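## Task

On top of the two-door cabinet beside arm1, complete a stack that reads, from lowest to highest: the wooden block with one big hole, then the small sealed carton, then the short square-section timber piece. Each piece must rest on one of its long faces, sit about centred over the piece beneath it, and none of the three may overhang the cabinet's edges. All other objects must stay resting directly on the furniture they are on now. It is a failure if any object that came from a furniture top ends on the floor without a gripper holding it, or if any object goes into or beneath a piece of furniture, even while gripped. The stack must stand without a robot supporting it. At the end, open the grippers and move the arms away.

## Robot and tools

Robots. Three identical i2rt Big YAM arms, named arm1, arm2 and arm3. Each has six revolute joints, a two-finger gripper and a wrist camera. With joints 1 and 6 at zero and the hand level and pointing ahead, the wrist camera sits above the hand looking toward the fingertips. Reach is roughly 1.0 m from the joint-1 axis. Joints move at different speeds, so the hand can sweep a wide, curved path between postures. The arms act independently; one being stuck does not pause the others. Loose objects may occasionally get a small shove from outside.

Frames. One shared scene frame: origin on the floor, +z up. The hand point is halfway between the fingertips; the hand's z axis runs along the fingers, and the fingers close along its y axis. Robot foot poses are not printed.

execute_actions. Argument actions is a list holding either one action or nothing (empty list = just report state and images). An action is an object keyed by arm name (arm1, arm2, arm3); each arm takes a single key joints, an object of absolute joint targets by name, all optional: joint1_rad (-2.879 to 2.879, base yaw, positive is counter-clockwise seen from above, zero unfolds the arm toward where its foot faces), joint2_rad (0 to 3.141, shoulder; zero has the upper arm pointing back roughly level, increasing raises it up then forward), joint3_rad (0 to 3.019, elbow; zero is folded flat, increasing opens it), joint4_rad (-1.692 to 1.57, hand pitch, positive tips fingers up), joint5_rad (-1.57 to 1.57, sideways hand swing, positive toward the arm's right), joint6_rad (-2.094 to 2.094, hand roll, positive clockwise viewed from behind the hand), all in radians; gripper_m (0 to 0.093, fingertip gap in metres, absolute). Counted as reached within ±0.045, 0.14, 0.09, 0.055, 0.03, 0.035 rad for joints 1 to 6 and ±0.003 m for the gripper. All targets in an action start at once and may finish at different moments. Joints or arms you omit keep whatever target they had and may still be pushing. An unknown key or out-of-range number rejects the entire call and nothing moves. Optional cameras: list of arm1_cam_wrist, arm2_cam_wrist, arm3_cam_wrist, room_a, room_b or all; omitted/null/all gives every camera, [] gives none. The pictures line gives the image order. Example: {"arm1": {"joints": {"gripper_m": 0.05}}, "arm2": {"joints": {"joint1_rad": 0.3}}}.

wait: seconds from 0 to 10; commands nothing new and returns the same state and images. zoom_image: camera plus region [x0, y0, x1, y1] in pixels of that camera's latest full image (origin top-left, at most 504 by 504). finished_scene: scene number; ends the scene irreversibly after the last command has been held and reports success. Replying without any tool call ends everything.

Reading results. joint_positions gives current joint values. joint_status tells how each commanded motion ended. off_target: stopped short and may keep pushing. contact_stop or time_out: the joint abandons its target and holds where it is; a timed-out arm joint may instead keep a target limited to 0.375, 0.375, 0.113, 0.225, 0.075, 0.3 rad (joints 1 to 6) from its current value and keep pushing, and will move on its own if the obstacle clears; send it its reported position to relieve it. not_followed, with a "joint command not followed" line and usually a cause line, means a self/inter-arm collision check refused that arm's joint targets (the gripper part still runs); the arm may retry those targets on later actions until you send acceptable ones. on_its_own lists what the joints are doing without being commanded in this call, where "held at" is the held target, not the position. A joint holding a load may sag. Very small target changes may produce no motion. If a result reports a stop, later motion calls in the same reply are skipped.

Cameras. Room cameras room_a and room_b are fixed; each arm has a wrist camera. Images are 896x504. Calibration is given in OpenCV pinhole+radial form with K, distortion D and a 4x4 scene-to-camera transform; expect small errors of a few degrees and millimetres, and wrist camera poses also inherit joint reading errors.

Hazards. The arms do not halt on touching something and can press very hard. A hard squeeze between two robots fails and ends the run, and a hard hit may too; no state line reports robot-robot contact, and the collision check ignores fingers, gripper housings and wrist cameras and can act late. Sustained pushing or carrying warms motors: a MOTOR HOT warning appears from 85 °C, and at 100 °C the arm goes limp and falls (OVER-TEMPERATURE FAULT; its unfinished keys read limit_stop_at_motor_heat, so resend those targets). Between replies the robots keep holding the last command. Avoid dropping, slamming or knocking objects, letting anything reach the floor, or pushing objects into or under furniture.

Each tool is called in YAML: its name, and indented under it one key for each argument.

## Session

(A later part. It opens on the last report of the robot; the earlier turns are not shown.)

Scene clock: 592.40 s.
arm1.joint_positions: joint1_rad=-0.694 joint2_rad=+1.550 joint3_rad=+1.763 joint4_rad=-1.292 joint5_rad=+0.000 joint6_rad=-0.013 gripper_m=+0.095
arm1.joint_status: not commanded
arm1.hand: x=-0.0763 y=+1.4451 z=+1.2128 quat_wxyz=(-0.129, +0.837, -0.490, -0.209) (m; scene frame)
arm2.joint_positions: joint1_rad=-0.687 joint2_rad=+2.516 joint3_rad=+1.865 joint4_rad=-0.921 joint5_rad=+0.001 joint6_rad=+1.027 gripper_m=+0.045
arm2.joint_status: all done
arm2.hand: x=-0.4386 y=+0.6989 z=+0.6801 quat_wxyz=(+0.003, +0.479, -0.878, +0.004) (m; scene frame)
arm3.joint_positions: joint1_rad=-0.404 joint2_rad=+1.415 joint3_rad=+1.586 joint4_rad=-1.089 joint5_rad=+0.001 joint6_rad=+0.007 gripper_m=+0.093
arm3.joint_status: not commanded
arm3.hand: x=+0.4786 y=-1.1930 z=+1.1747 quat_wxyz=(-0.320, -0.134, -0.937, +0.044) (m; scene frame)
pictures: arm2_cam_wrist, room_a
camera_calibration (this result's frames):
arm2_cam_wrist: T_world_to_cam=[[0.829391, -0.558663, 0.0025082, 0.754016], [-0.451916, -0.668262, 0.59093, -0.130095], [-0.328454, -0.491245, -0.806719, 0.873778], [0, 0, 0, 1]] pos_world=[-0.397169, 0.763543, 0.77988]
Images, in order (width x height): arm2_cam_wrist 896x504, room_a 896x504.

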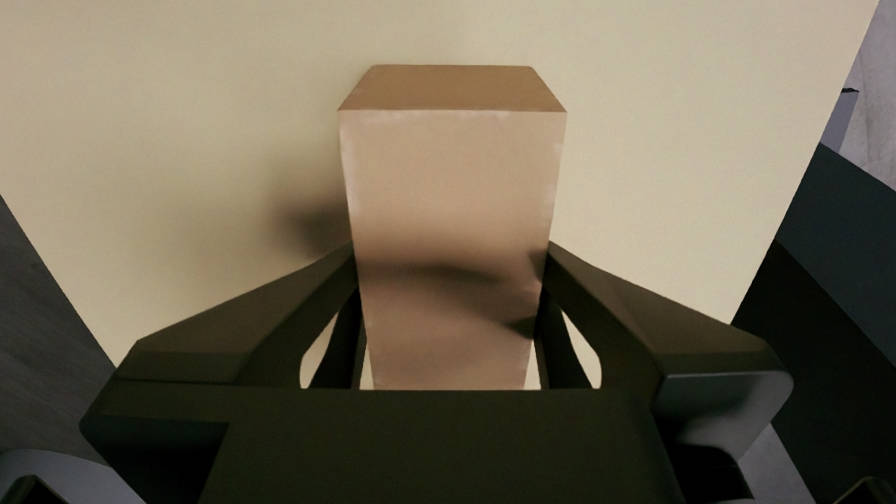

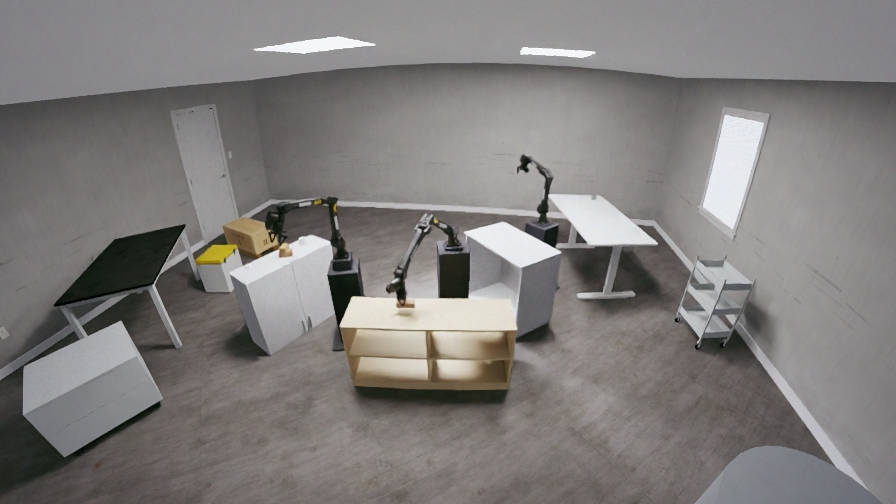

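execute_actions:
  actions:
    - {"arm2": {"joints": {"joint2_rad": 2.558}}}
  cameras: ["arm2_cam_wrist", "room_a"]

zoom_image:
  camera: "room_a"
  region: [370, 270, 440, 320]

Scene clock: 600.83 s.
arm1.joint_positions: joint1_rad=-0.694 joint2_rad=+1.550 joint3_rad=+1.763 joint4_rad=-1.292 joint5_rad=+0.000 joint6_rad=-0.013 gripper_m=+0.095
arm1.joint_status: not commanded
arm1.hand: x=-0.0763 y=+1.4451 z=+1.2128 quat_wxyz=(-0.129, +0.837, -0.490, -0.209) (m; scene frame)
arm2.joint_positions: joint1_rad=-0.687 joint2_rad=+2.553 joint3_rad=+1.865 joint4_rad=-0.921 joint5_rad=+0.001 joint6_rad=+1.027 gripper_m=+0.045
arm2.joint_status: all done
arm2.hand: x=-0.4334 y=+0.6878 z=+0.6561 quat_wxyz=(+0.004, +0.479, -0.878, +0.022) (m; scene frame)
arm3.joint_positions: joint1_rad=-0.404 joint2_rad=+1.415 joint3_rad=+1.586 joint4_rad=-1.089 joint5_rad=+0.001 joint6_rad=+0.007 gripper_m=+0.093
arm3.joint_status: not commanded
arm3.hand: x=+0.4786 y=-1.1930 z=+1.1747 quat_wxyz=(-0.320, -0.134, -0.937, +0.044) (m; scene frame)
pictures: arm2_cam_wrist, room_a
camera_calibration (this result's frames):
arm2_cam_wrist: T_world_to_cam=[[0.829215, -0.557841, 0.03486, 0.721706], [-0.461567, -0.648265, 0.605564, -0.14847], [-0.31521, -0.518233, -0.795033, 0.867334], [0, 0, 0, 1]] pos_world=[-0.393586, 0.755831, 0.754308]
Images, in order (width x height): arm2_cam_wrist 896x504, room_a 896x504.

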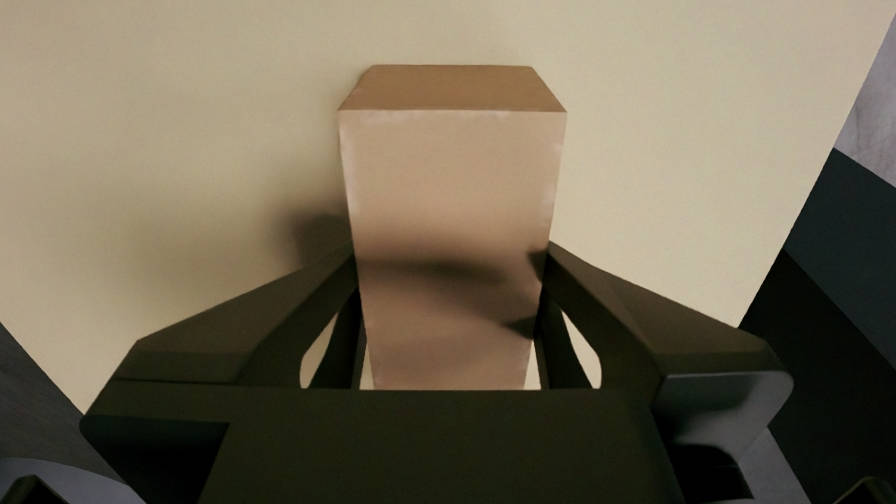

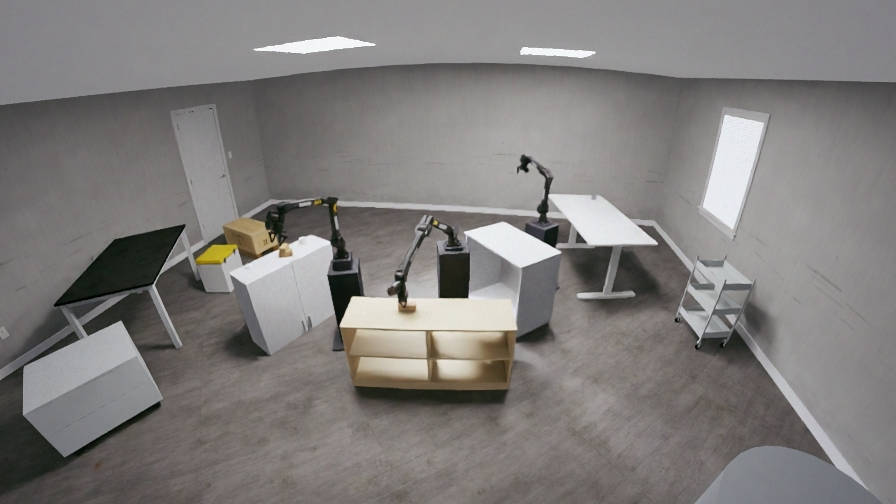

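Region (370, 270, 440, 320) of room_a's 896x504 image, scaled by 7.200, with more detail than that image has; it fills the top 360 rows of this view, and the rest is white.

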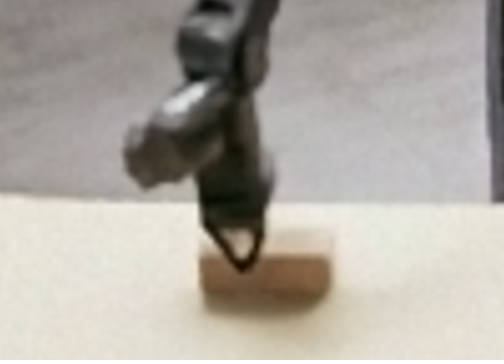

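execute_actions:
  actions:
    - {"arm2": {"joints": {"joint2_rad": 2.585}}}
  cameras: ["arm2_cam_wrist", "room_a"]

zoom_image:
  camera: "room_a"
  region: [370, 270, 440, 320]

Scene clock: 608.03 s.
arm1.joint_positions: joint1_rad=-0.694 joint2_rad=+1.550 joint3_rad=+1.763 joint4_rad=-1.292 joint5_rad=+0.000 joint6_rad=-0.013 gripper_m=+0.095
arm1.joint_status: not commanded
arm1.hand: x=-0.0763 y=+1.4451 z=+1.2128 quat_wxyz=(-0.129, +0.837, -0.490, -0.209) (m; scene frame)
arm2.joint_positions: joint1_rad=-0.687 joint2_rad=+2.560 joint3_rad=+1.866 joint4_rad=-0.921 joint5_rad=+0.001 joint6_rad=+1.028 gripper_m=+0.045
arm2.joint_status: all done
arm2.hand: x=-0.4324 y=+0.6859 z=+0.6517 quat_wxyz=(+0.004, +0.478, -0.878, +0.026) (m; scene frame)
arm3.joint_positions: joint1_rad=-0.404 joint2_rad=+1.415 joint3_rad=+1.586 joint4_rad=-1.089 joint5_rad=+0.001 joint6_rad=+0.007 gripper_m=+0.093
arm3.joint_status: not commanded
arm3.hand: x=+0.4786 y=-1.1930 z=+1.1747 quat_wxyz=(-0.320, -0.134, -0.937, +0.044) (m; scene frame)
pictures: arm2_cam_wrist, room_a
camera_calibration (this result's frames):
arm2_cam_wrist: T_world_to_cam=[[0.828488, -0.558527, 0.0406928, 0.71638], [-0.464232, -0.64434, 0.607712, -0.151828], [-0.313203, -0.522373, -0.793114, 0.865635], [0, 0, 0, 1]] pos_world=[-0.392876, 0.754473, 0.749663]
Images, in order (width x height): arm2_cam_wrist 896x504, room_a 896x504.

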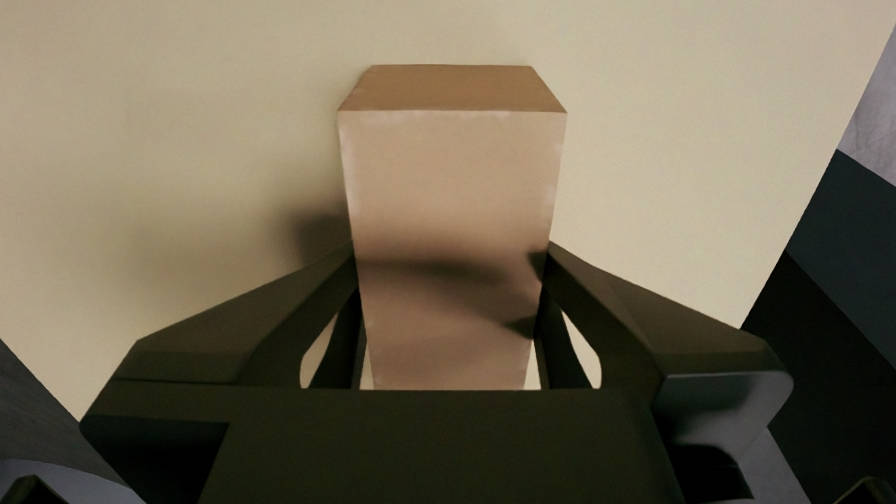

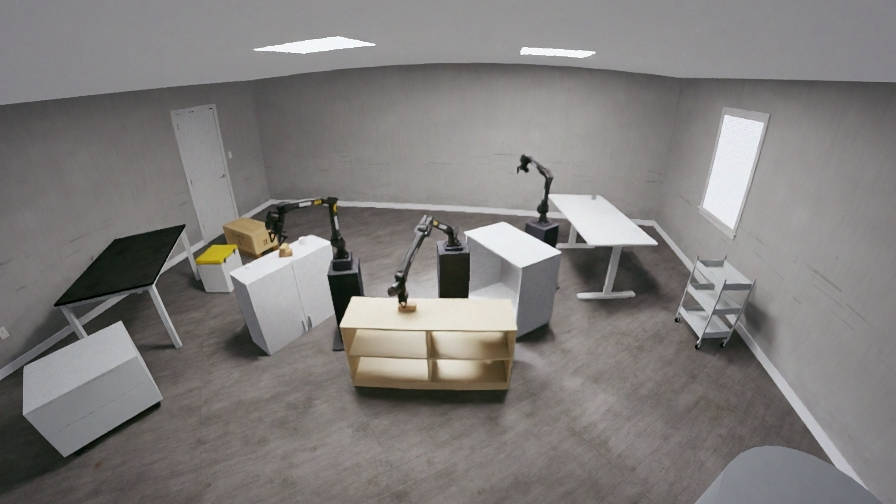

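Region (370, 270, 440, 320) of room_a's 896x504 image, scaled by 7.200, with more detail than that image has; it fills the top 360 rows of this view, and the rest is white.

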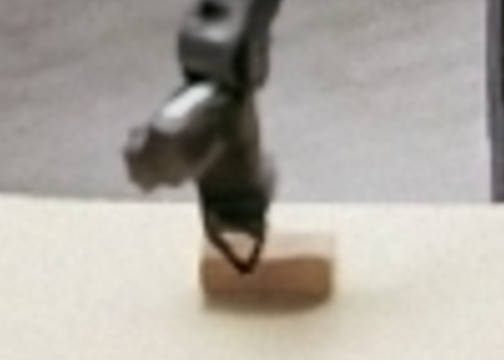

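execute_actions:
  actions:
    - {"arm2": {"joints": {"joint2_rad": 2.543, "gripper_m": 0.093}}}
  cameras: ["arm2_cam_wrist"]

execute_actions:
  actions:
    - {"arm2": {"joints": {"joint2_rad": 2.2}}}
  cameras: ["arm2_cam_wrist"]

Scene clock: 616.50 s.
arm1.joint_positions: joint1_rad=-0.694 joint2_rad=+1.550 joint3_rad=+1.763 joint4_rad=-1.292 joint5_rad=+0.000 joint6_rad=-0.013 gripper_m=+0.095
arm1.joint_status: not commanded
arm1.hand: x=-0.0763 y=+1.4451 z=+1.2128 quat_wxyz=(-0.129, +0.837, -0.490, -0.209) (m; scene frame)
arm2.joint_positions: joint1_rad=-0.687 joint2_rad=+2.560 joint3_rad=+1.866 joint4_rad=-0.921 joint5_rad=+0.001 joint6_rad=+1.028 gripper_m=+0.093
arm2.joint_status: all done
arm2.hand: x=-0.4324 y=+0.6859 z=+0.6517 quat_wxyz=(+0.004, +0.478, -0.878, +0.026) (m; scene frame)
arm3.joint_positions: joint1_rad=-0.404 joint2_rad=+1.415 joint3_rad=+1.586 joint4_rad=-1.089 joint5_rad=+0.001 joint6_rad=+0.007 gripper_m=+0.093
arm3.joint_status: not commanded
arm3.hand: x=+0.4786 y=-1.1930 z=+1.1747 quat_wxyz=(-0.320, -0.134, -0.937, +0.044) (m; scene frame)
pictures: arm2_cam_wrist
camera_calibration (this result's frames):
arm2_cam_wrist: T_world_to_cam=[[0.828488, -0.558527, 0.0406928, 0.71638], [-0.464232, -0.64434, 0.607712, -0.151828], [-0.313203, -0.522373, -0.793114, 0.865635], [0, 0, 0, 1]] pos_world=[-0.392876, 0.754473, 0.749663]
Images, in order (width x height): arm2_cam_wrist 896x504.

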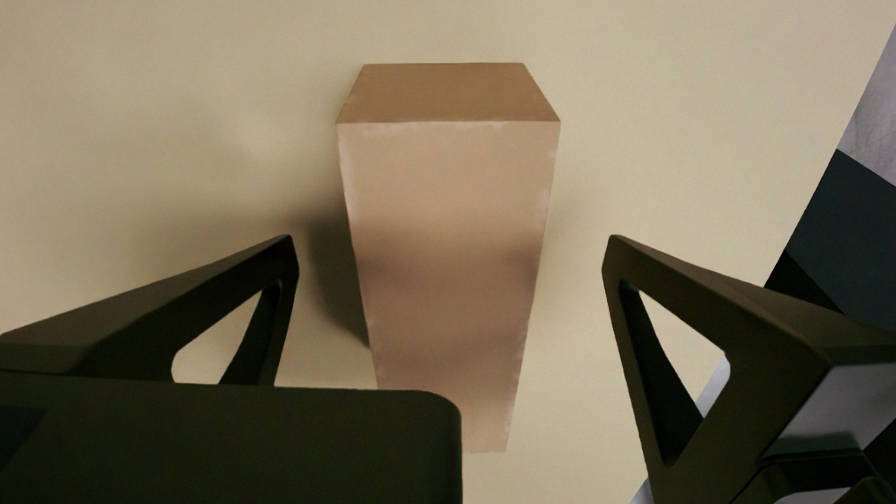

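Scene clock: 618.07 s.
arm1.joint_positions: joint1_rad=-0.694 joint2_rad=+1.550 joint3_rad=+1.763 joint4_rad=-1.292 joint5_rad=+0.000 joint6_rad=-0.013 gripper_m=+0.095
arm1.joint_status: not commanded
arm1.hand: x=-0.0763 y=+1.4451 z=+1.2128 quat_wxyz=(-0.129, +0.837, -0.490, -0.209) (m; scene frame)
arm2.joint_positions: joint1_rad=-0.687 joint2_rad=+2.193 joint3_rad=+1.890 joint4_rad=-0.921 joint5_rad=+0.001 joint6_rad=+1.028 gripper_m=+0.093
arm2.joint_status: all done
arm2.hand: x=-0.4702 y=+0.7672 z=+0.9131 quat_wxyz=(-0.005, +0.471, -0.866, -0.169) (m; scene frame)
arm3.joint_positions: joint1_rad=-0.404 joint2_rad=+1.415 joint3_rad=+1.586 joint4_rad=-1.089 joint5_rad=+0.001 joint6_rad=+0.007 gripper_m=+0.093
arm3.joint_status: not commanded
arm3.hand: x=+0.4786 y=-1.1930 z=+1.1747 quat_wxyz=(-0.320, -0.134, -0.937, +0.044) (m; scene frame)
pictures: arm2_cam_wrist
camera_calibration (this result's frames):
arm2_cam_wrist: T_world_to_cam=[[0.805209, -0.515562, -0.292974, 1.04319], [-0.376787, -0.826331, 0.418579, 0.0775819], [-0.457897, -0.226655, -0.859627, 0.869323], [0, 0, 0, 1]] pos_world=[-0.412695, 0.798975, 1.02045]
Images, in order (width x height): arm2_cam_wrist 896x504.

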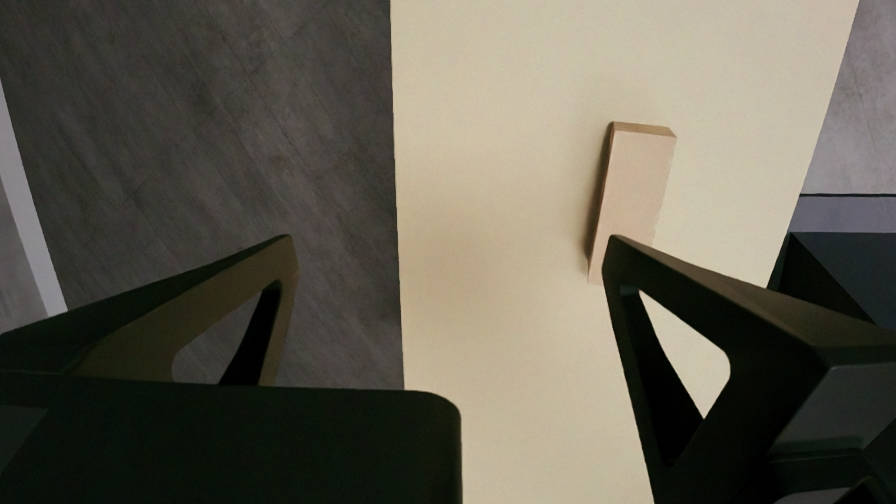

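execute_actions:
  actions:
    - {"arm2": {"joints": {"joint1_rad": 1.1, "joint2_rad": 1.6}}, "arm1": {"joints": {"joint1_rad": 0.0, "joint3_rad": 2.0, "joint4_rad": -0.94, "joint6_rad": -0.6}}}
  cameras: ["room_b"]

execute_actions:
  actions:
    - {"arm1": {"joints": {"joint1_rad": 0.78, "joint2_rad": 2.15}}}
  cameras: ["arm1_cam_wrist", "room_b"]

Scene clock: 651.63 s.
arm1.joint_positions: joint1_rad=+0.007 joint2_rad=+1.553 joint3_rad=+1.958 joint4_rad=-0.967 joint5_rad=+0.000 joint6_rad=-0.585 gripper_m=+0.095
arm1.joint_status: all done
arm1.hand: x=-0.4024 y=+1.1755 z=+1.3655 quat_wxyz=(-0.225, +0.870, +0.095, -0.428) (m; scene frame)
arm2.joint_positions: joint1_rad=+1.110 joint2_rad=+1.607 joint3_rad=+1.887 joint4_rad=-0.921 joint5_rad=-0.002 joint6_rad=+1.029 gripper_m=+0.093
arm2.joint_status: all done
arm2.hand: x=-0.6620 y=-0.3195 z=+1.3343 quat_wxyz=(+0.343, +0.879, -0.156, -0.294) (m; scene frame)
arm3.joint_positions: joint1_rad=-0.404 joint2_rad=+1.415 joint3_rad=+1.586 joint4_rad=-1.089 joint5_rad=+0.001 joint6_rad=+0.007 gripper_m=+0.093
arm3.joint_status: not commanded
arm3.hand: x=+0.4786 y=-1.1930 z=+1.1747 quat_wxyz=(-0.320, -0.134, -0.937, +0.044) (m; scene frame)
pictures: room_b
Images, in order (width x height): room_b 896x504.

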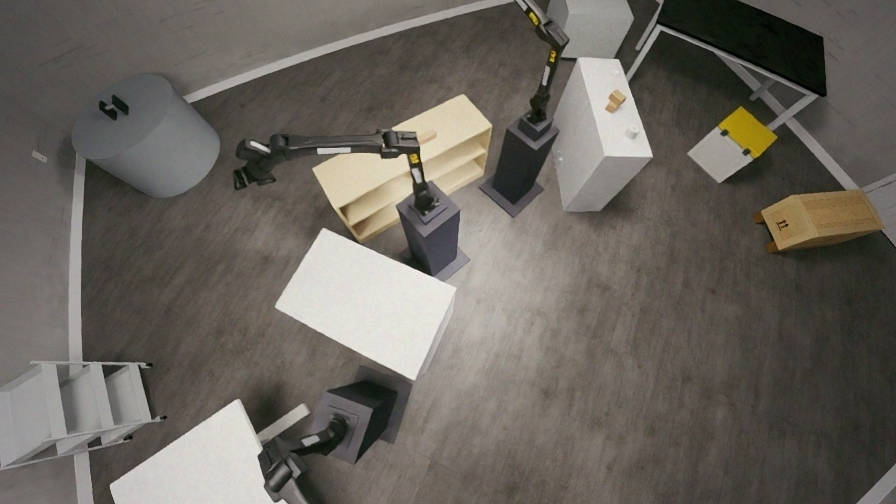

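Scene clock: 653.80 s.
arm1.joint_positions: joint1_rad=+0.775 joint2_rad=+2.169 joint3_rad=+1.964 joint4_rad=-0.949 joint5_rad=-0.002 joint6_rad=-0.588 gripper_m=+0.095
arm1.joint_status: all done
arm1.hand: x=-0.5088 y=+0.6498 z=+0.9345 quat_wxyz=(-0.021, +0.863, +0.463, -0.203) (m; scene frame)
arm2.joint_positions: joint1_rad=+1.110 joint2_rad=+1.607 joint3_rad=+1.887 joint4_rad=-0.921 joint5_rad=-0.002 joint6_rad=+1.029 gripper_m=+0.093
arm2.joint_status: not commanded
arm2.hand: x=-0.6620 y=-0.3195 z=+1.3343 quat_wxyz=(+0.343, +0.879, -0.156, -0.294) (m; scene frame)
arm3.joint_positions: joint1_rad=-0.404 joint2_rad=+1.415 joint3_rad=+1.586 joint4_rad=-1.089 joint5_rad=+0.001 joint6_rad=+0.007 gripper_m=+0.093
arm3.joint_status: not commanded
arm3.hand: x=+0.4786 y=-1.1930 z=+1.1747 quat_wxyz=(-0.320, -0.134, -0.937, +0.044) (m; scene frame)
pictures: arm1_cam_wrist, room_b
camera_calibration (this result's frames):
arm1_cam_wrist: T_world_to_cam=[[-0.801184, 0.552402, 0.230122, -0.984117], [0.597527, 0.759453, 0.257278, -0.418013], [-0.0326459, 0.343631, -0.938537, 0.756756], [0, 0, 0, 1]] pos_world=[-0.513979, 0.601045, 1.04426]
Images, in order (width x height): arm1_cam_wrist 896x504, room_b 896x504.

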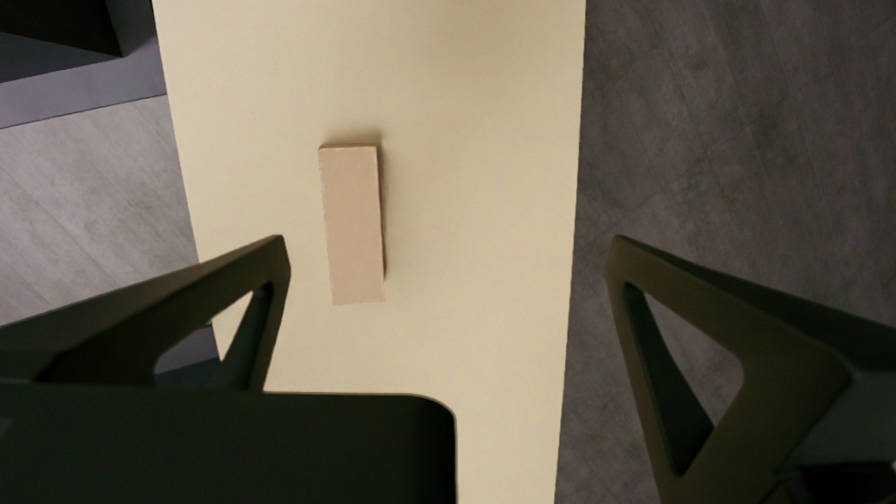

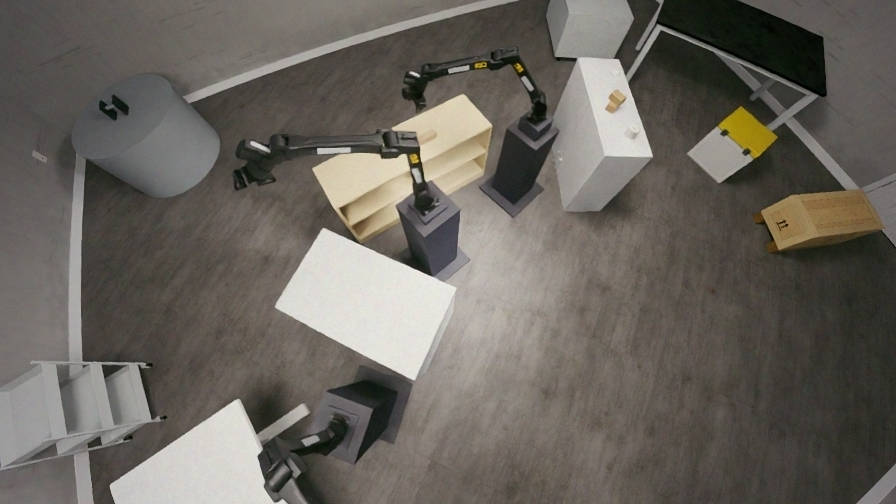

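zoom_image:
  camera: "arm1_cam_wrist"
  region: [270, 130, 450, 320]

Region (270, 130, 450, 320) of arm1_cam_wrist's 896x504 image, scaled by 2.653, with more detail than that image has; it fills the left 477 columns of this view, and the rest is white.

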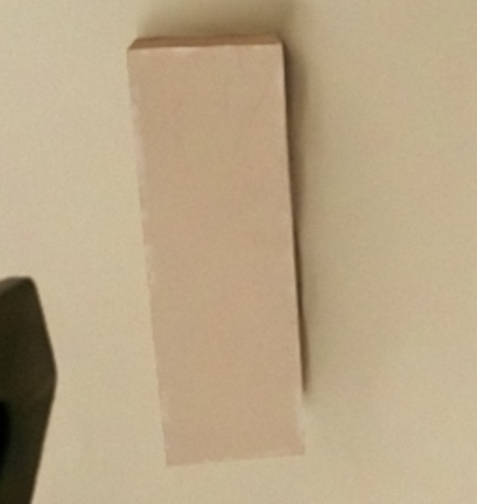

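execute_actions:
  actions:
    - {"arm1": {"joints": {"joint2_rad": 2.36, "joint3_rad": 2.205, "joint4_rad": -1.097}}}
  cameras: ["arm1_cam_wrist"]

Scene clock: 688.80 s.
arm1.joint_positions: joint1_rad=+0.775 joint2_rad=+2.363 joint3_rad=+2.151 joint4_rad=-1.083 joint5_rad=-0.002 joint6_rad=-0.588 gripper_m=+0.095
arm1.joint_status: all done
arm1.hand: x=-0.5224 y=+0.6445 z=+0.8630 quat_wxyz=(-0.015, +0.873, +0.468, -0.134) (m; scene frame)
arm2.joint_positions: joint1_rad=+1.110 joint2_rad=+1.607 joint3_rad=+1.887 joint4_rad=-0.921 joint5_rad=-0.002 joint6_rad=+1.029 gripper_m=+0.093
arm2.joint_status: not commanded
arm2.hand: x=-0.6620 y=-0.3195 z=+1.3343 quat_wxyz=(+0.343, +0.879, -0.156, -0.294) (m; scene frame)
arm3.joint_positions: joint1_rad=-0.404 joint2_rad=+1.415 joint3_rad=+1.586 joint4_rad=-1.089 joint5_rad=+0.001 joint6_rad=+0.007 gripper_m=+0.093
arm3.joint_status: not commanded
arm3.hand: x=+0.4786 y=-1.1930 z=+1.1747 quat_wxyz=(-0.320, -0.134, -0.937, +0.044) (m; scene frame)
pictures: arm1_cam_wrist
camera_calibration (this result's frames):
arm1_cam_wrist: T_world_to_cam=[[-0.825754, 0.542528, 0.154253, -0.916628], [0.557149, 0.741989, 0.372877, -0.497068], [0.0878423, 0.393846, -0.914969, 0.70131], [0, 0, 0, 1]] pos_world=[-0.541572, 0.589907, 0.968415]
Images, in order (width x height): arm1_cam_wrist 896x504.

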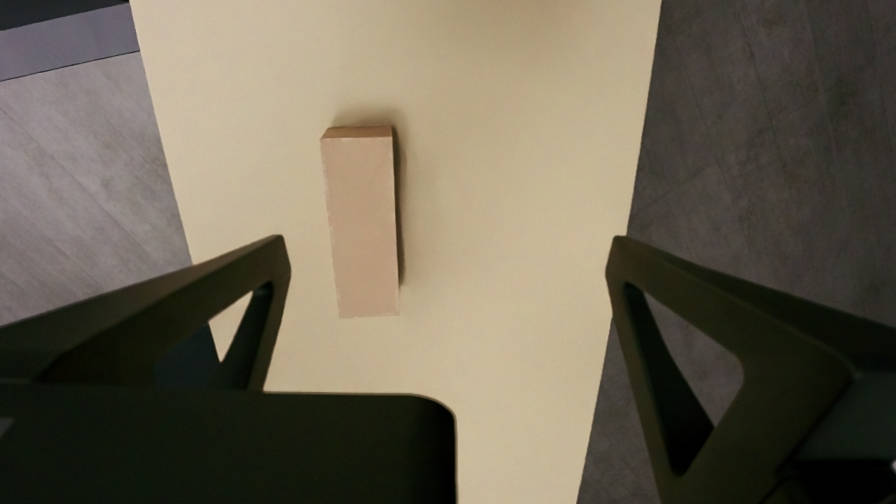

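zoom_image:
  camera: "arm1_cam_wrist"
  region: [280, 110, 480, 330]

Region (280, 110, 480, 330) of arm1_cam_wrist's 896x504 image, scaled by 2.291, with more detail than that image has; it fills the left 458 columns of this view, and the rest is white.

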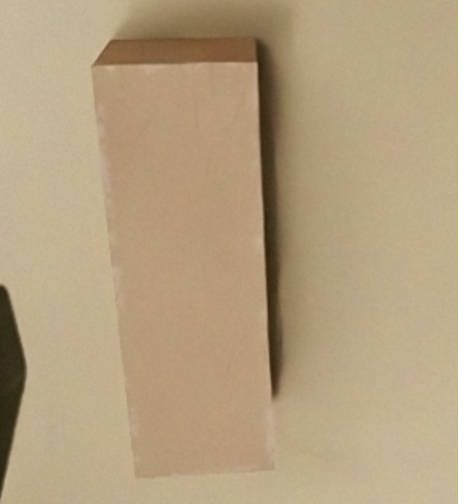

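execute_actions:
  actions:
    - {"arm1": {"joints": {"joint2_rad": 2.63}}}
  cameras: ["arm1_cam_wrist", "room_a"]

Scene clock: 710.20 s.
arm1.joint_positions: joint1_rad=+0.775 joint2_rad=+2.664 joint3_rad=+2.180 joint4_rad=-1.086 joint5_rad=-0.002 joint6_rad=-0.588 gripper_m=+0.095
arm1.joint_status: all done
arm1.hand: x=-0.4738 y=+0.6659 z=+0.6529 quat_wxyz=(-0.001, +0.882, +0.472, +0.002) (m; scene frame)
arm2.joint_positions: joint1_rad=+1.110 joint2_rad=+1.607 joint3_rad=+1.887 joint4_rad=-0.921 joint5_rad=-0.002 joint6_rad=+1.029 gripper_m=+0.093
arm2.joint_status: not commanded
arm2.hand: x=-0.6620 y=-0.3195 z=+1.3343 quat_wxyz=(+0.343, +0.879, -0.156, -0.294) (m; scene frame)
arm3.joint_positions: joint1_rad=-0.404 joint2_rad=+1.415 joint3_rad=+1.586 joint4_rad=-1.089 joint5_rad=+0.001 joint6_rad=+0.007 gripper_m=+0.093
arm3.joint_status: not commanded
arm3.hand: x=+0.4786 y=-1.1930 z=+1.1747 quat_wxyz=(-0.320, -0.134, -0.937, +0.044) (m; scene frame)
pictures: arm1_cam_wrist, room_a
camera_calibration (this result's frames):
arm1_cam_wrist: T_world_to_cam=[[-0.844544, 0.535483, -0.001969, -0.757878], [0.436486, 0.690531, 0.576756, -0.617729], [0.310202, 0.486236, -0.816914, 0.47619], [0, 0, 0, 1]] pos_world=[-0.518146, 0.60085, 0.743793]
Images, in order (width x height): arm1_cam_wrist 896x504, room_a 896x504.

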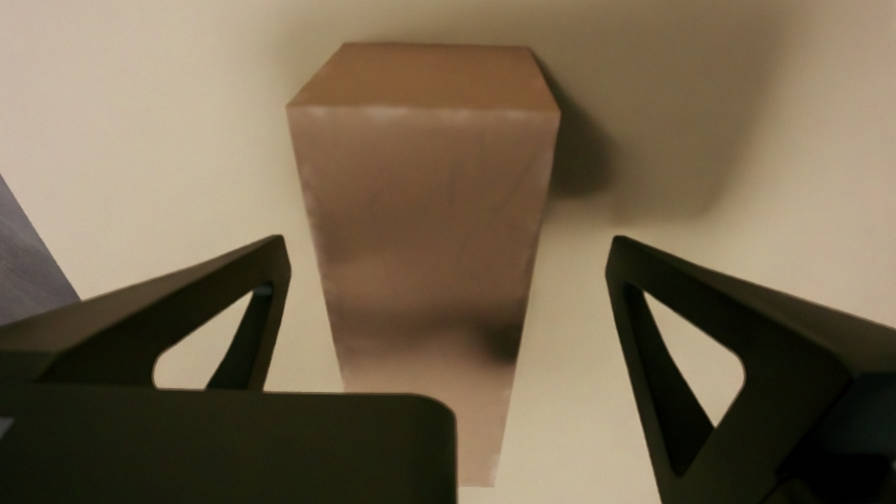

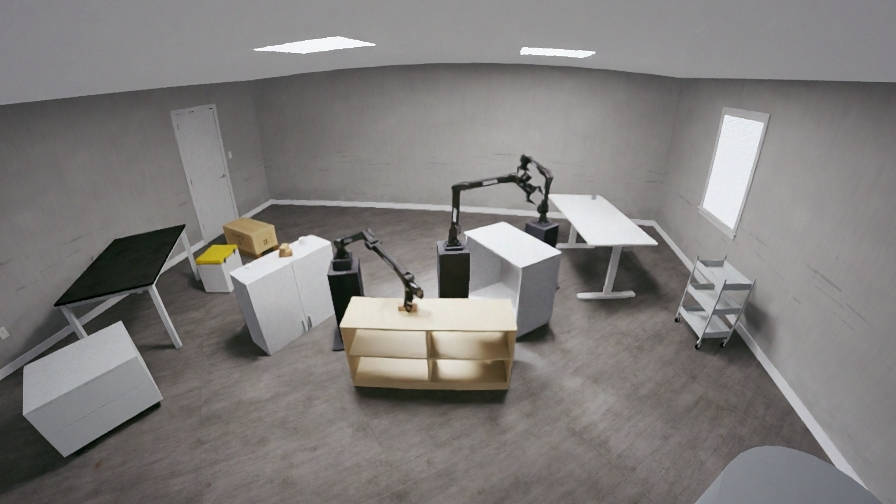

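execute_actions:
  actions: []

Scene clock: 732.23 s.
arm1.joint_positions: joint1_rad=+0.775 joint2_rad=+2.664 joint3_rad=+2.180 joint4_rad=-1.086 joint5_rad=-0.002 joint6_rad=-0.588 gripper_m=+0.095
arm1.joint_status: all done
arm1.hand: x=-0.4738 y=+0.6659 z=+0.6529 quat_wxyz=(-0.001, +0.882, +0.472, +0.002) (m; scene frame)
arm2.joint_positions: joint1_rad=+1.110 joint2_rad=+1.607 joint3_rad=+1.887 joint4_rad=-0.921 joint5_rad=-0.002 joint6_rad=+1.029 gripper_m=+0.093
arm2.joint_status: not commanded
arm2.hand: x=-0.6620 y=-0.3195 z=+1.3343 quat_wxyz=(+0.343, +0.879, -0.156, -0.294) (m; scene frame)
arm3.joint_positions: joint1_rad=-0.404 joint2_rad=+1.415 joint3_rad=+1.586 joint4_rad=-1.089 joint5_rad=+0.001 joint6_rad=+0.007 gripper_m=+0.093
arm3.joint_status: not commanded
arm3.hand: x=+0.4786 y=-1.1930 z=+1.1747 quat_wxyz=(-0.320, -0.134, -0.937, +0.044) (m; scene frame)
pictures: arm1_cam_wrist, arm2_cam_wrist, arm3_cam_wrist, room_a, room_b
camera_calibration (this result's frames):
arm1_cam_wrist: T_world_to_cam=[[-0.844544, 0.535483, -0.001969, -0.757878], [0.436486, 0.690531, 0.576756, -0.617729], [0.310202, 0.486236, -0.816914, 0.47619], [0, 0, 0, 1]] pos_world=[-0.518146, 0.60085, 0.743793]
arm2_cam_wrist: T_world_to_cam=[[0.0865263, 0.706406, -0.702499, 1.22188], [0.994875, -0.0982989, 0.0236925, 0.59861], [-0.0523184, -0.700948, -0.711291, 0.816379], [0, 0, 0, 1]] pos_world=[-0.658556, -0.232064, 1.42487]
arm3_cam_wrist: T_world_to_cam=[[-0.265579, -0.964061, -0.0073791, -1.01639], [-0.963851, 0.265676, -0.0202039, 0.804454], [0.0214382, 0.00174662, -0.999769, 1.29494], [0, 0, 0, 1]] pos_world=[0.47768, -1.19585, 1.30339]
Images, in order (width x height): arm1_cam_wrist 896x504, arm2_cam_wrist 896x504, arm3_cam_wrist 896x504, room_a 896x504, room_b 896x504.

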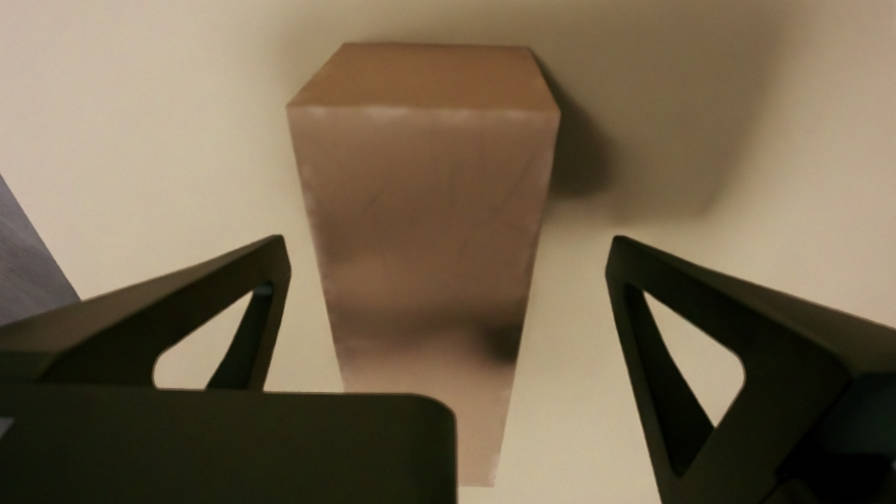

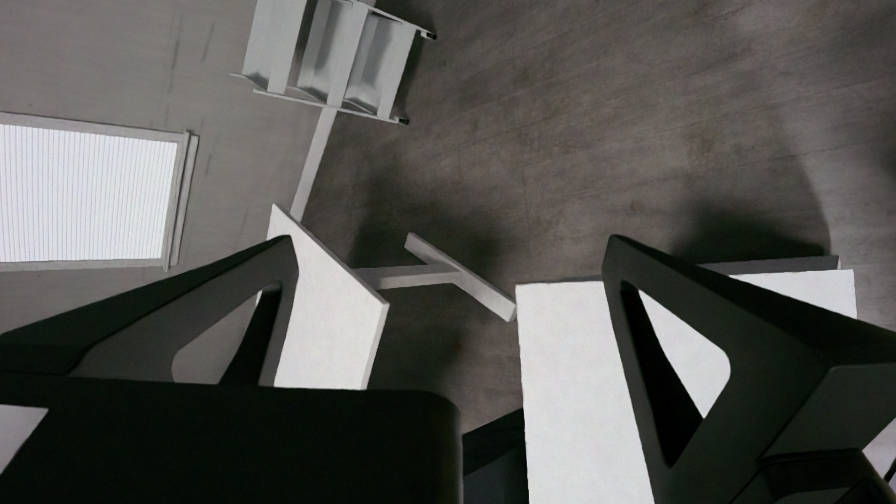

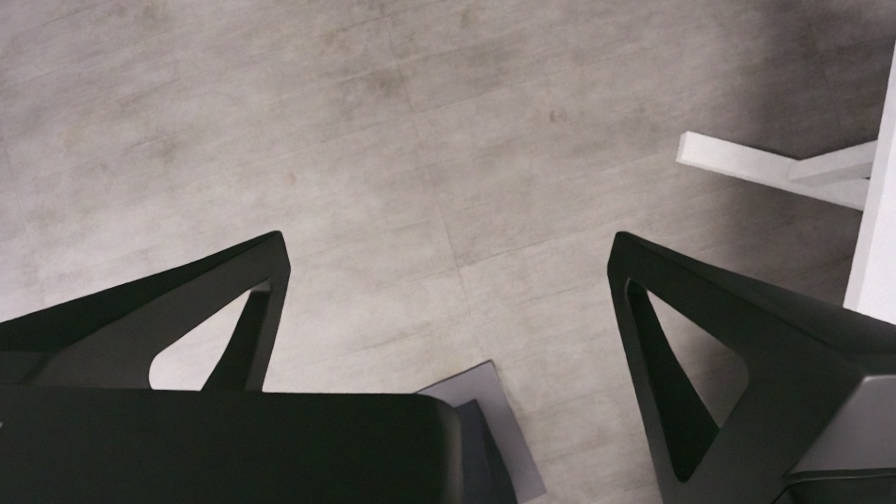

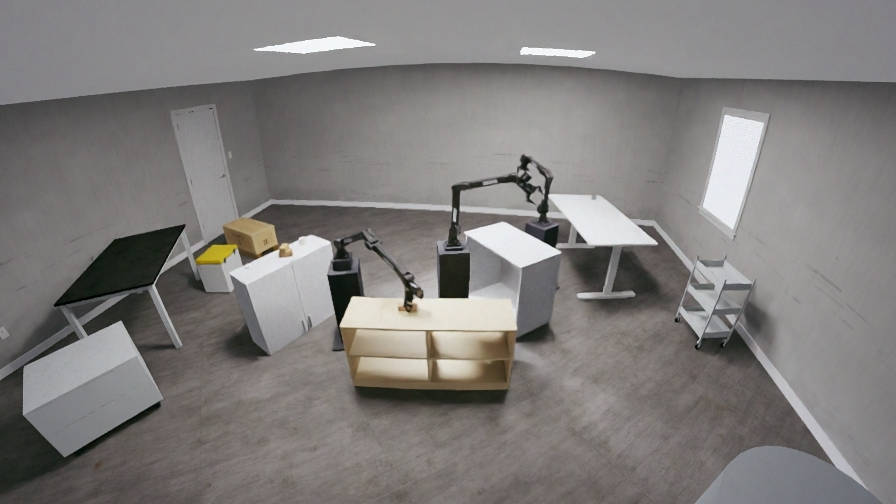

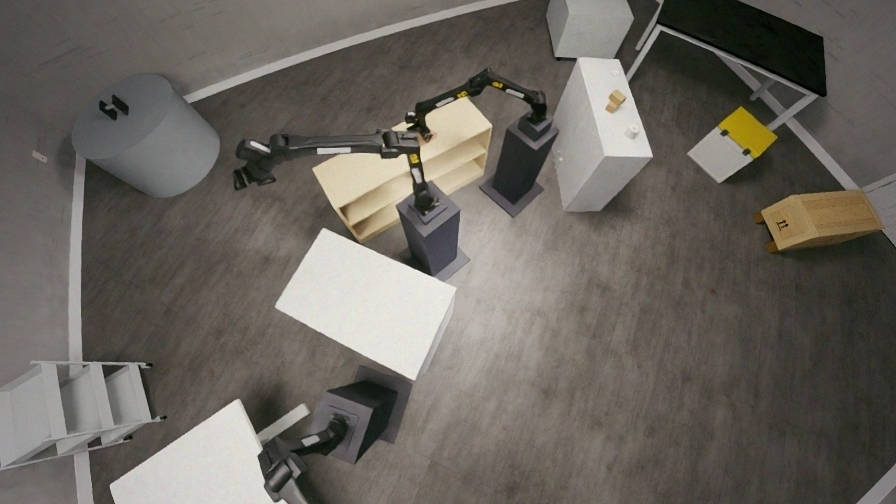

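execute_actions:
  actions:
    - {"arm1": {"joints": {"gripper_m": 0.03, "joint2_rad": 2.65}}}
  cameras: ["arm1_cam_wrist"]

Scene clock: 737.90 s.
arm1.joint_positions: joint1_rad=+0.775 joint2_rad=+2.664 joint3_rad=+2.180 joint4_rad=-1.087 joint5_rad=-0.001 joint6_rad=-0.588 gripper_m=+0.046
arm1.joint_status: gripper_m off_target (ended at +0.046, target +0.030); the others done
arm1.hand: x=-0.4737 y=+0.6660 z=+0.6529 quat_wxyz=(-0.002, +0.881, +0.472, +0.003) (m; scene frame)
arm2.joint_positions: joint1_rad=+1.110 joint2_rad=+1.607 joint3_rad=+1.887 joint4_rad=-0.921 joint5_rad=-0.002 joint6_rad=+1.029 gripper_m=+0.093
arm2.joint_status: not commanded
arm2.hand: x=-0.6620 y=-0.3195 z=+1.3343 quat_wxyz=(+0.343, +0.879, -0.156, -0.294) (m; scene frame)
arm3.joint_positions: joint1_rad=-0.404 joint2_rad=+1.415 joint3_rad=+1.586 joint4_rad=-1.089 joint5_rad=+0.001 joint6_rad=+0.007 gripper_m=+0.093
arm3.joint_status: not commanded
arm3.hand: x=+0.4786 y=-1.1930 z=+1.1747 quat_wxyz=(-0.320, -0.134, -0.937, +0.044) (m; scene frame)
pictures: arm1_cam_wrist
camera_calibration (this result's frames):
arm1_cam_wrist: T_world_to_cam=[[-0.844748, 0.535161, -0.00187717, -0.75782], [0.436103, 0.69041, 0.57719, -0.618207], [0.310186, 0.486761, -0.816608, 0.475567], [0, 0, 0, 1]] pos_world=[-0.518079, 0.600885, 0.743753]
Images, in order (width x height): arm1_cam_wrist 896x504.

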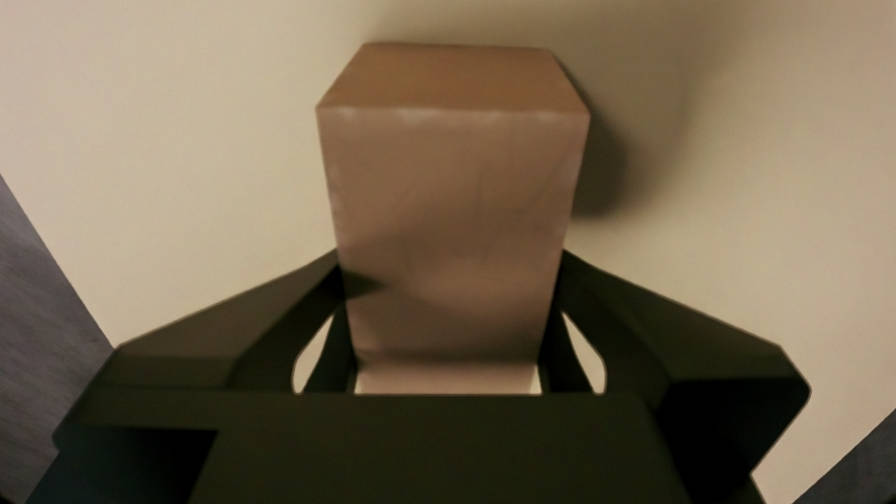

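execute_actions:
  actions:
    - {"arm1": {"joints": {"joint2_rad": 1.9}}}
  cameras: ["arm1_cam_wrist", "room_b"]

Scene clock: 769.00 s.
arm1.joint_positions: joint1_rad=+0.775 joint2_rad=+1.930 joint3_rad=+2.182 joint4_rad=-1.089 joint5_rad=-0.001 joint6_rad=-0.588 gripper_m=+0.046
arm1.joint_status: all done
arm1.hand: x=-0.4989 y=+0.6526 z=+1.2060 quat_wxyz=(-0.036, +0.823, +0.442, -0.355) (m; scene frame)
arm2.joint_positions: joint1_rad=+1.110 joint2_rad=+1.607 joint3_rad=+1.887 joint4_rad=-0.921 joint5_rad=-0.002 joint6_rad=+1.029 gripper_m=+0.093
arm2.joint_status: not commanded
arm2.hand: x=-0.6620 y=-0.3195 z=+1.3343 quat_wxyz=(+0.343, +0.879, -0.156, -0.294) (m; scene frame)
arm3.joint_positions: joint1_rad=-0.404 joint2_rad=+1.415 joint3_rad=+1.586 joint4_rad=-1.089 joint5_rad=+0.001 joint6_rad=+0.007 gripper_m=+0.093
arm3.joint_status: not commanded
arm3.hand: x=+0.4786 y=-1.1930 z=+1.1747 quat_wxyz=(-0.320, -0.134, -0.937, +0.044) (m; scene frame)
pictures: arm1_cam_wrist, room_b
camera_calibration (this result's frames):
arm1_cam_wrist: T_world_to_cam=[[-0.711439, 0.588869, 0.38352, -1.20423], [0.631536, 0.775123, -0.0186354, -0.156491], [-0.308249, 0.228949, -0.923345, 0.93002], [0, 0, 0, 1]] pos_world=[-0.471225, 0.617505, 1.31766]
Images, in order (width x height): arm1_cam_wrist 896x504, room_b 896x504.

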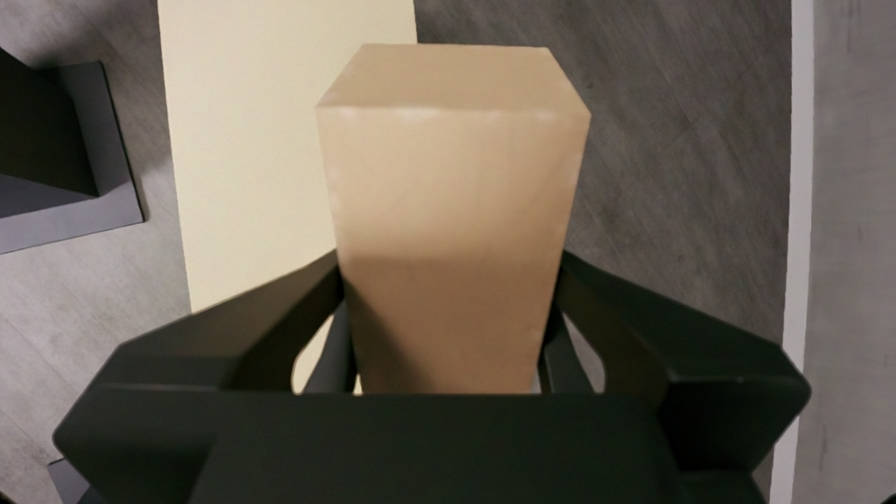

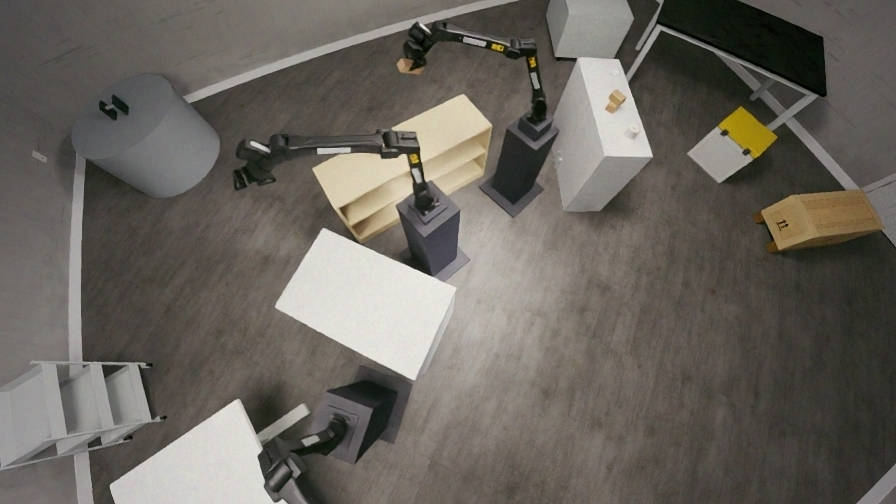

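execute_actions:
  actions:
    - {"arm1": {"joints": {"joint1_rad": -2.012, "joint3_rad": 1.77, "joint4_rad": -1.244, "joint6_rad": 1.323}}}
  cameras: ["arm1_cam_wrist", "room_b"]

Scene clock: 782.57 s.
arm1.joint_positions: joint1_rad=-2.016 joint2_rad=+1.935 joint3_rad=+1.766 joint4_rad=-1.229 joint5_rad=+0.003 joint6_rad=+1.307 gripper_m=+0.046
arm1.joint_status: all done
arm1.hand: x=+0.6663 y=+1.3773 z=+0.9936 quat_wxyz=(-0.046, -0.276, -0.957, -0.077) (m; scene frame)
arm2.joint_positions: joint1_rad=+1.110 joint2_rad=+1.607 joint3_rad=+1.887 joint4_rad=-0.921 joint5_rad=-0.002 joint6_rad=+1.029 gripper_m=+0.093
arm2.joint_status: not commanded
arm2.hand: x=-0.6620 y=-0.3195 z=+1.3343 quat_wxyz=(+0.343, +0.879, -0.156, -0.294) (m; scene frame)
arm3.joint_positions: joint1_rad=-0.404 joint2_rad=+1.415 joint3_rad=+1.586 joint4_rad=-1.089 joint5_rad=+0.001 joint6_rad=+0.007 gripper_m=+0.093
arm3.joint_status: not commanded
arm3.hand: x=+0.4786 y=-1.1930 z=+1.1747 quat_wxyz=(-0.320, -0.134, -0.937, +0.044) (m; scene frame)
pictures: arm1_cam_wrist, room_b
camera_calibration (this result's frames):
arm1_cam_wrist: T_world_to_cam=[[-0.50187, -0.847386, -0.17339, 1.67135], [-0.776569, 0.35317, 0.521739, -0.475476], [-0.380878, 0.396495, -0.835299, 0.65726], [0, 0, 0, 1]] pos_world=[0.719897, 1.3236, 1.08688]
Images, in order (width x height): arm1_cam_wrist 896x504, room_b 896x504.

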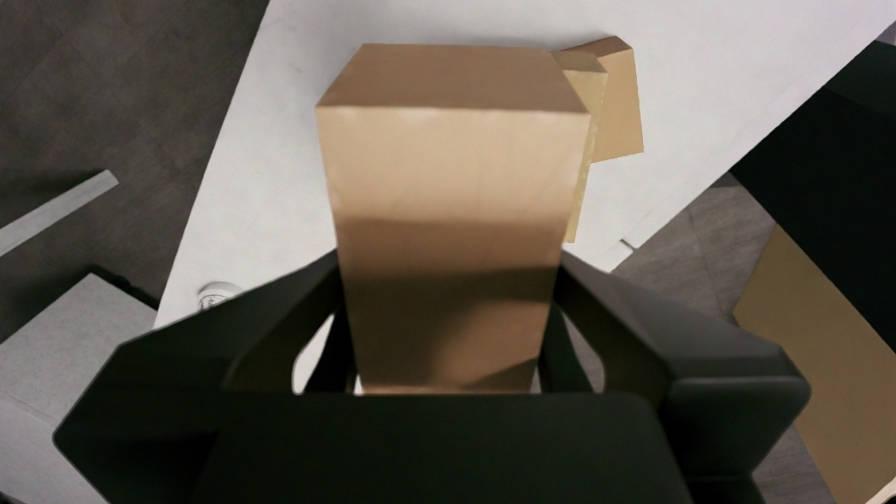

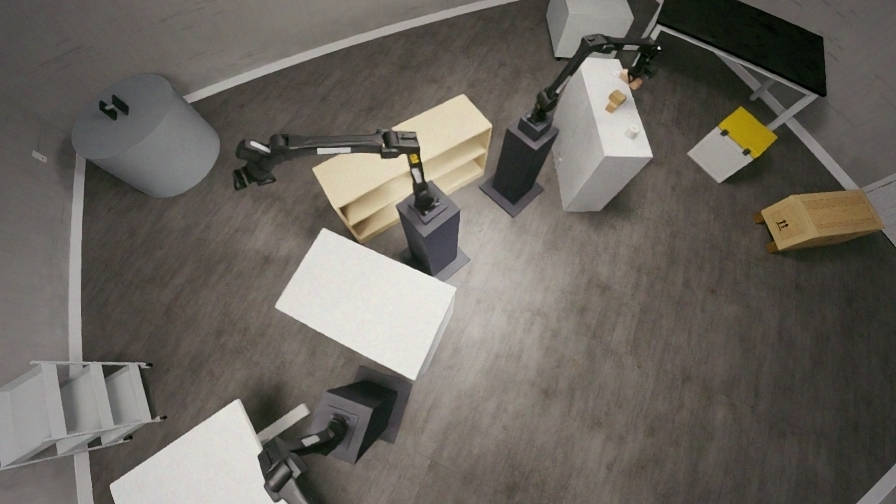

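zoom_image:
  camera: "arm1_cam_wrist"
  region: [440, 0, 800, 300]

Region (440, 0, 800, 300) of arm1_cam_wrist's 896x504 image, scaled by 1.400, with more detail than that image has.

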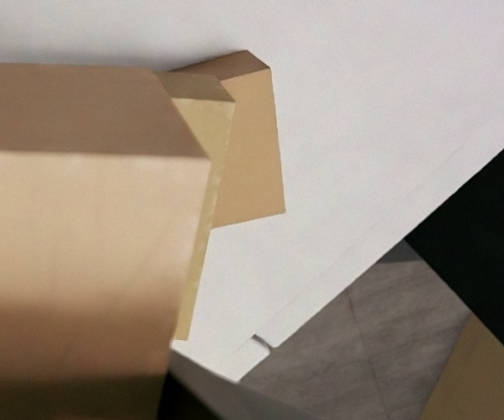

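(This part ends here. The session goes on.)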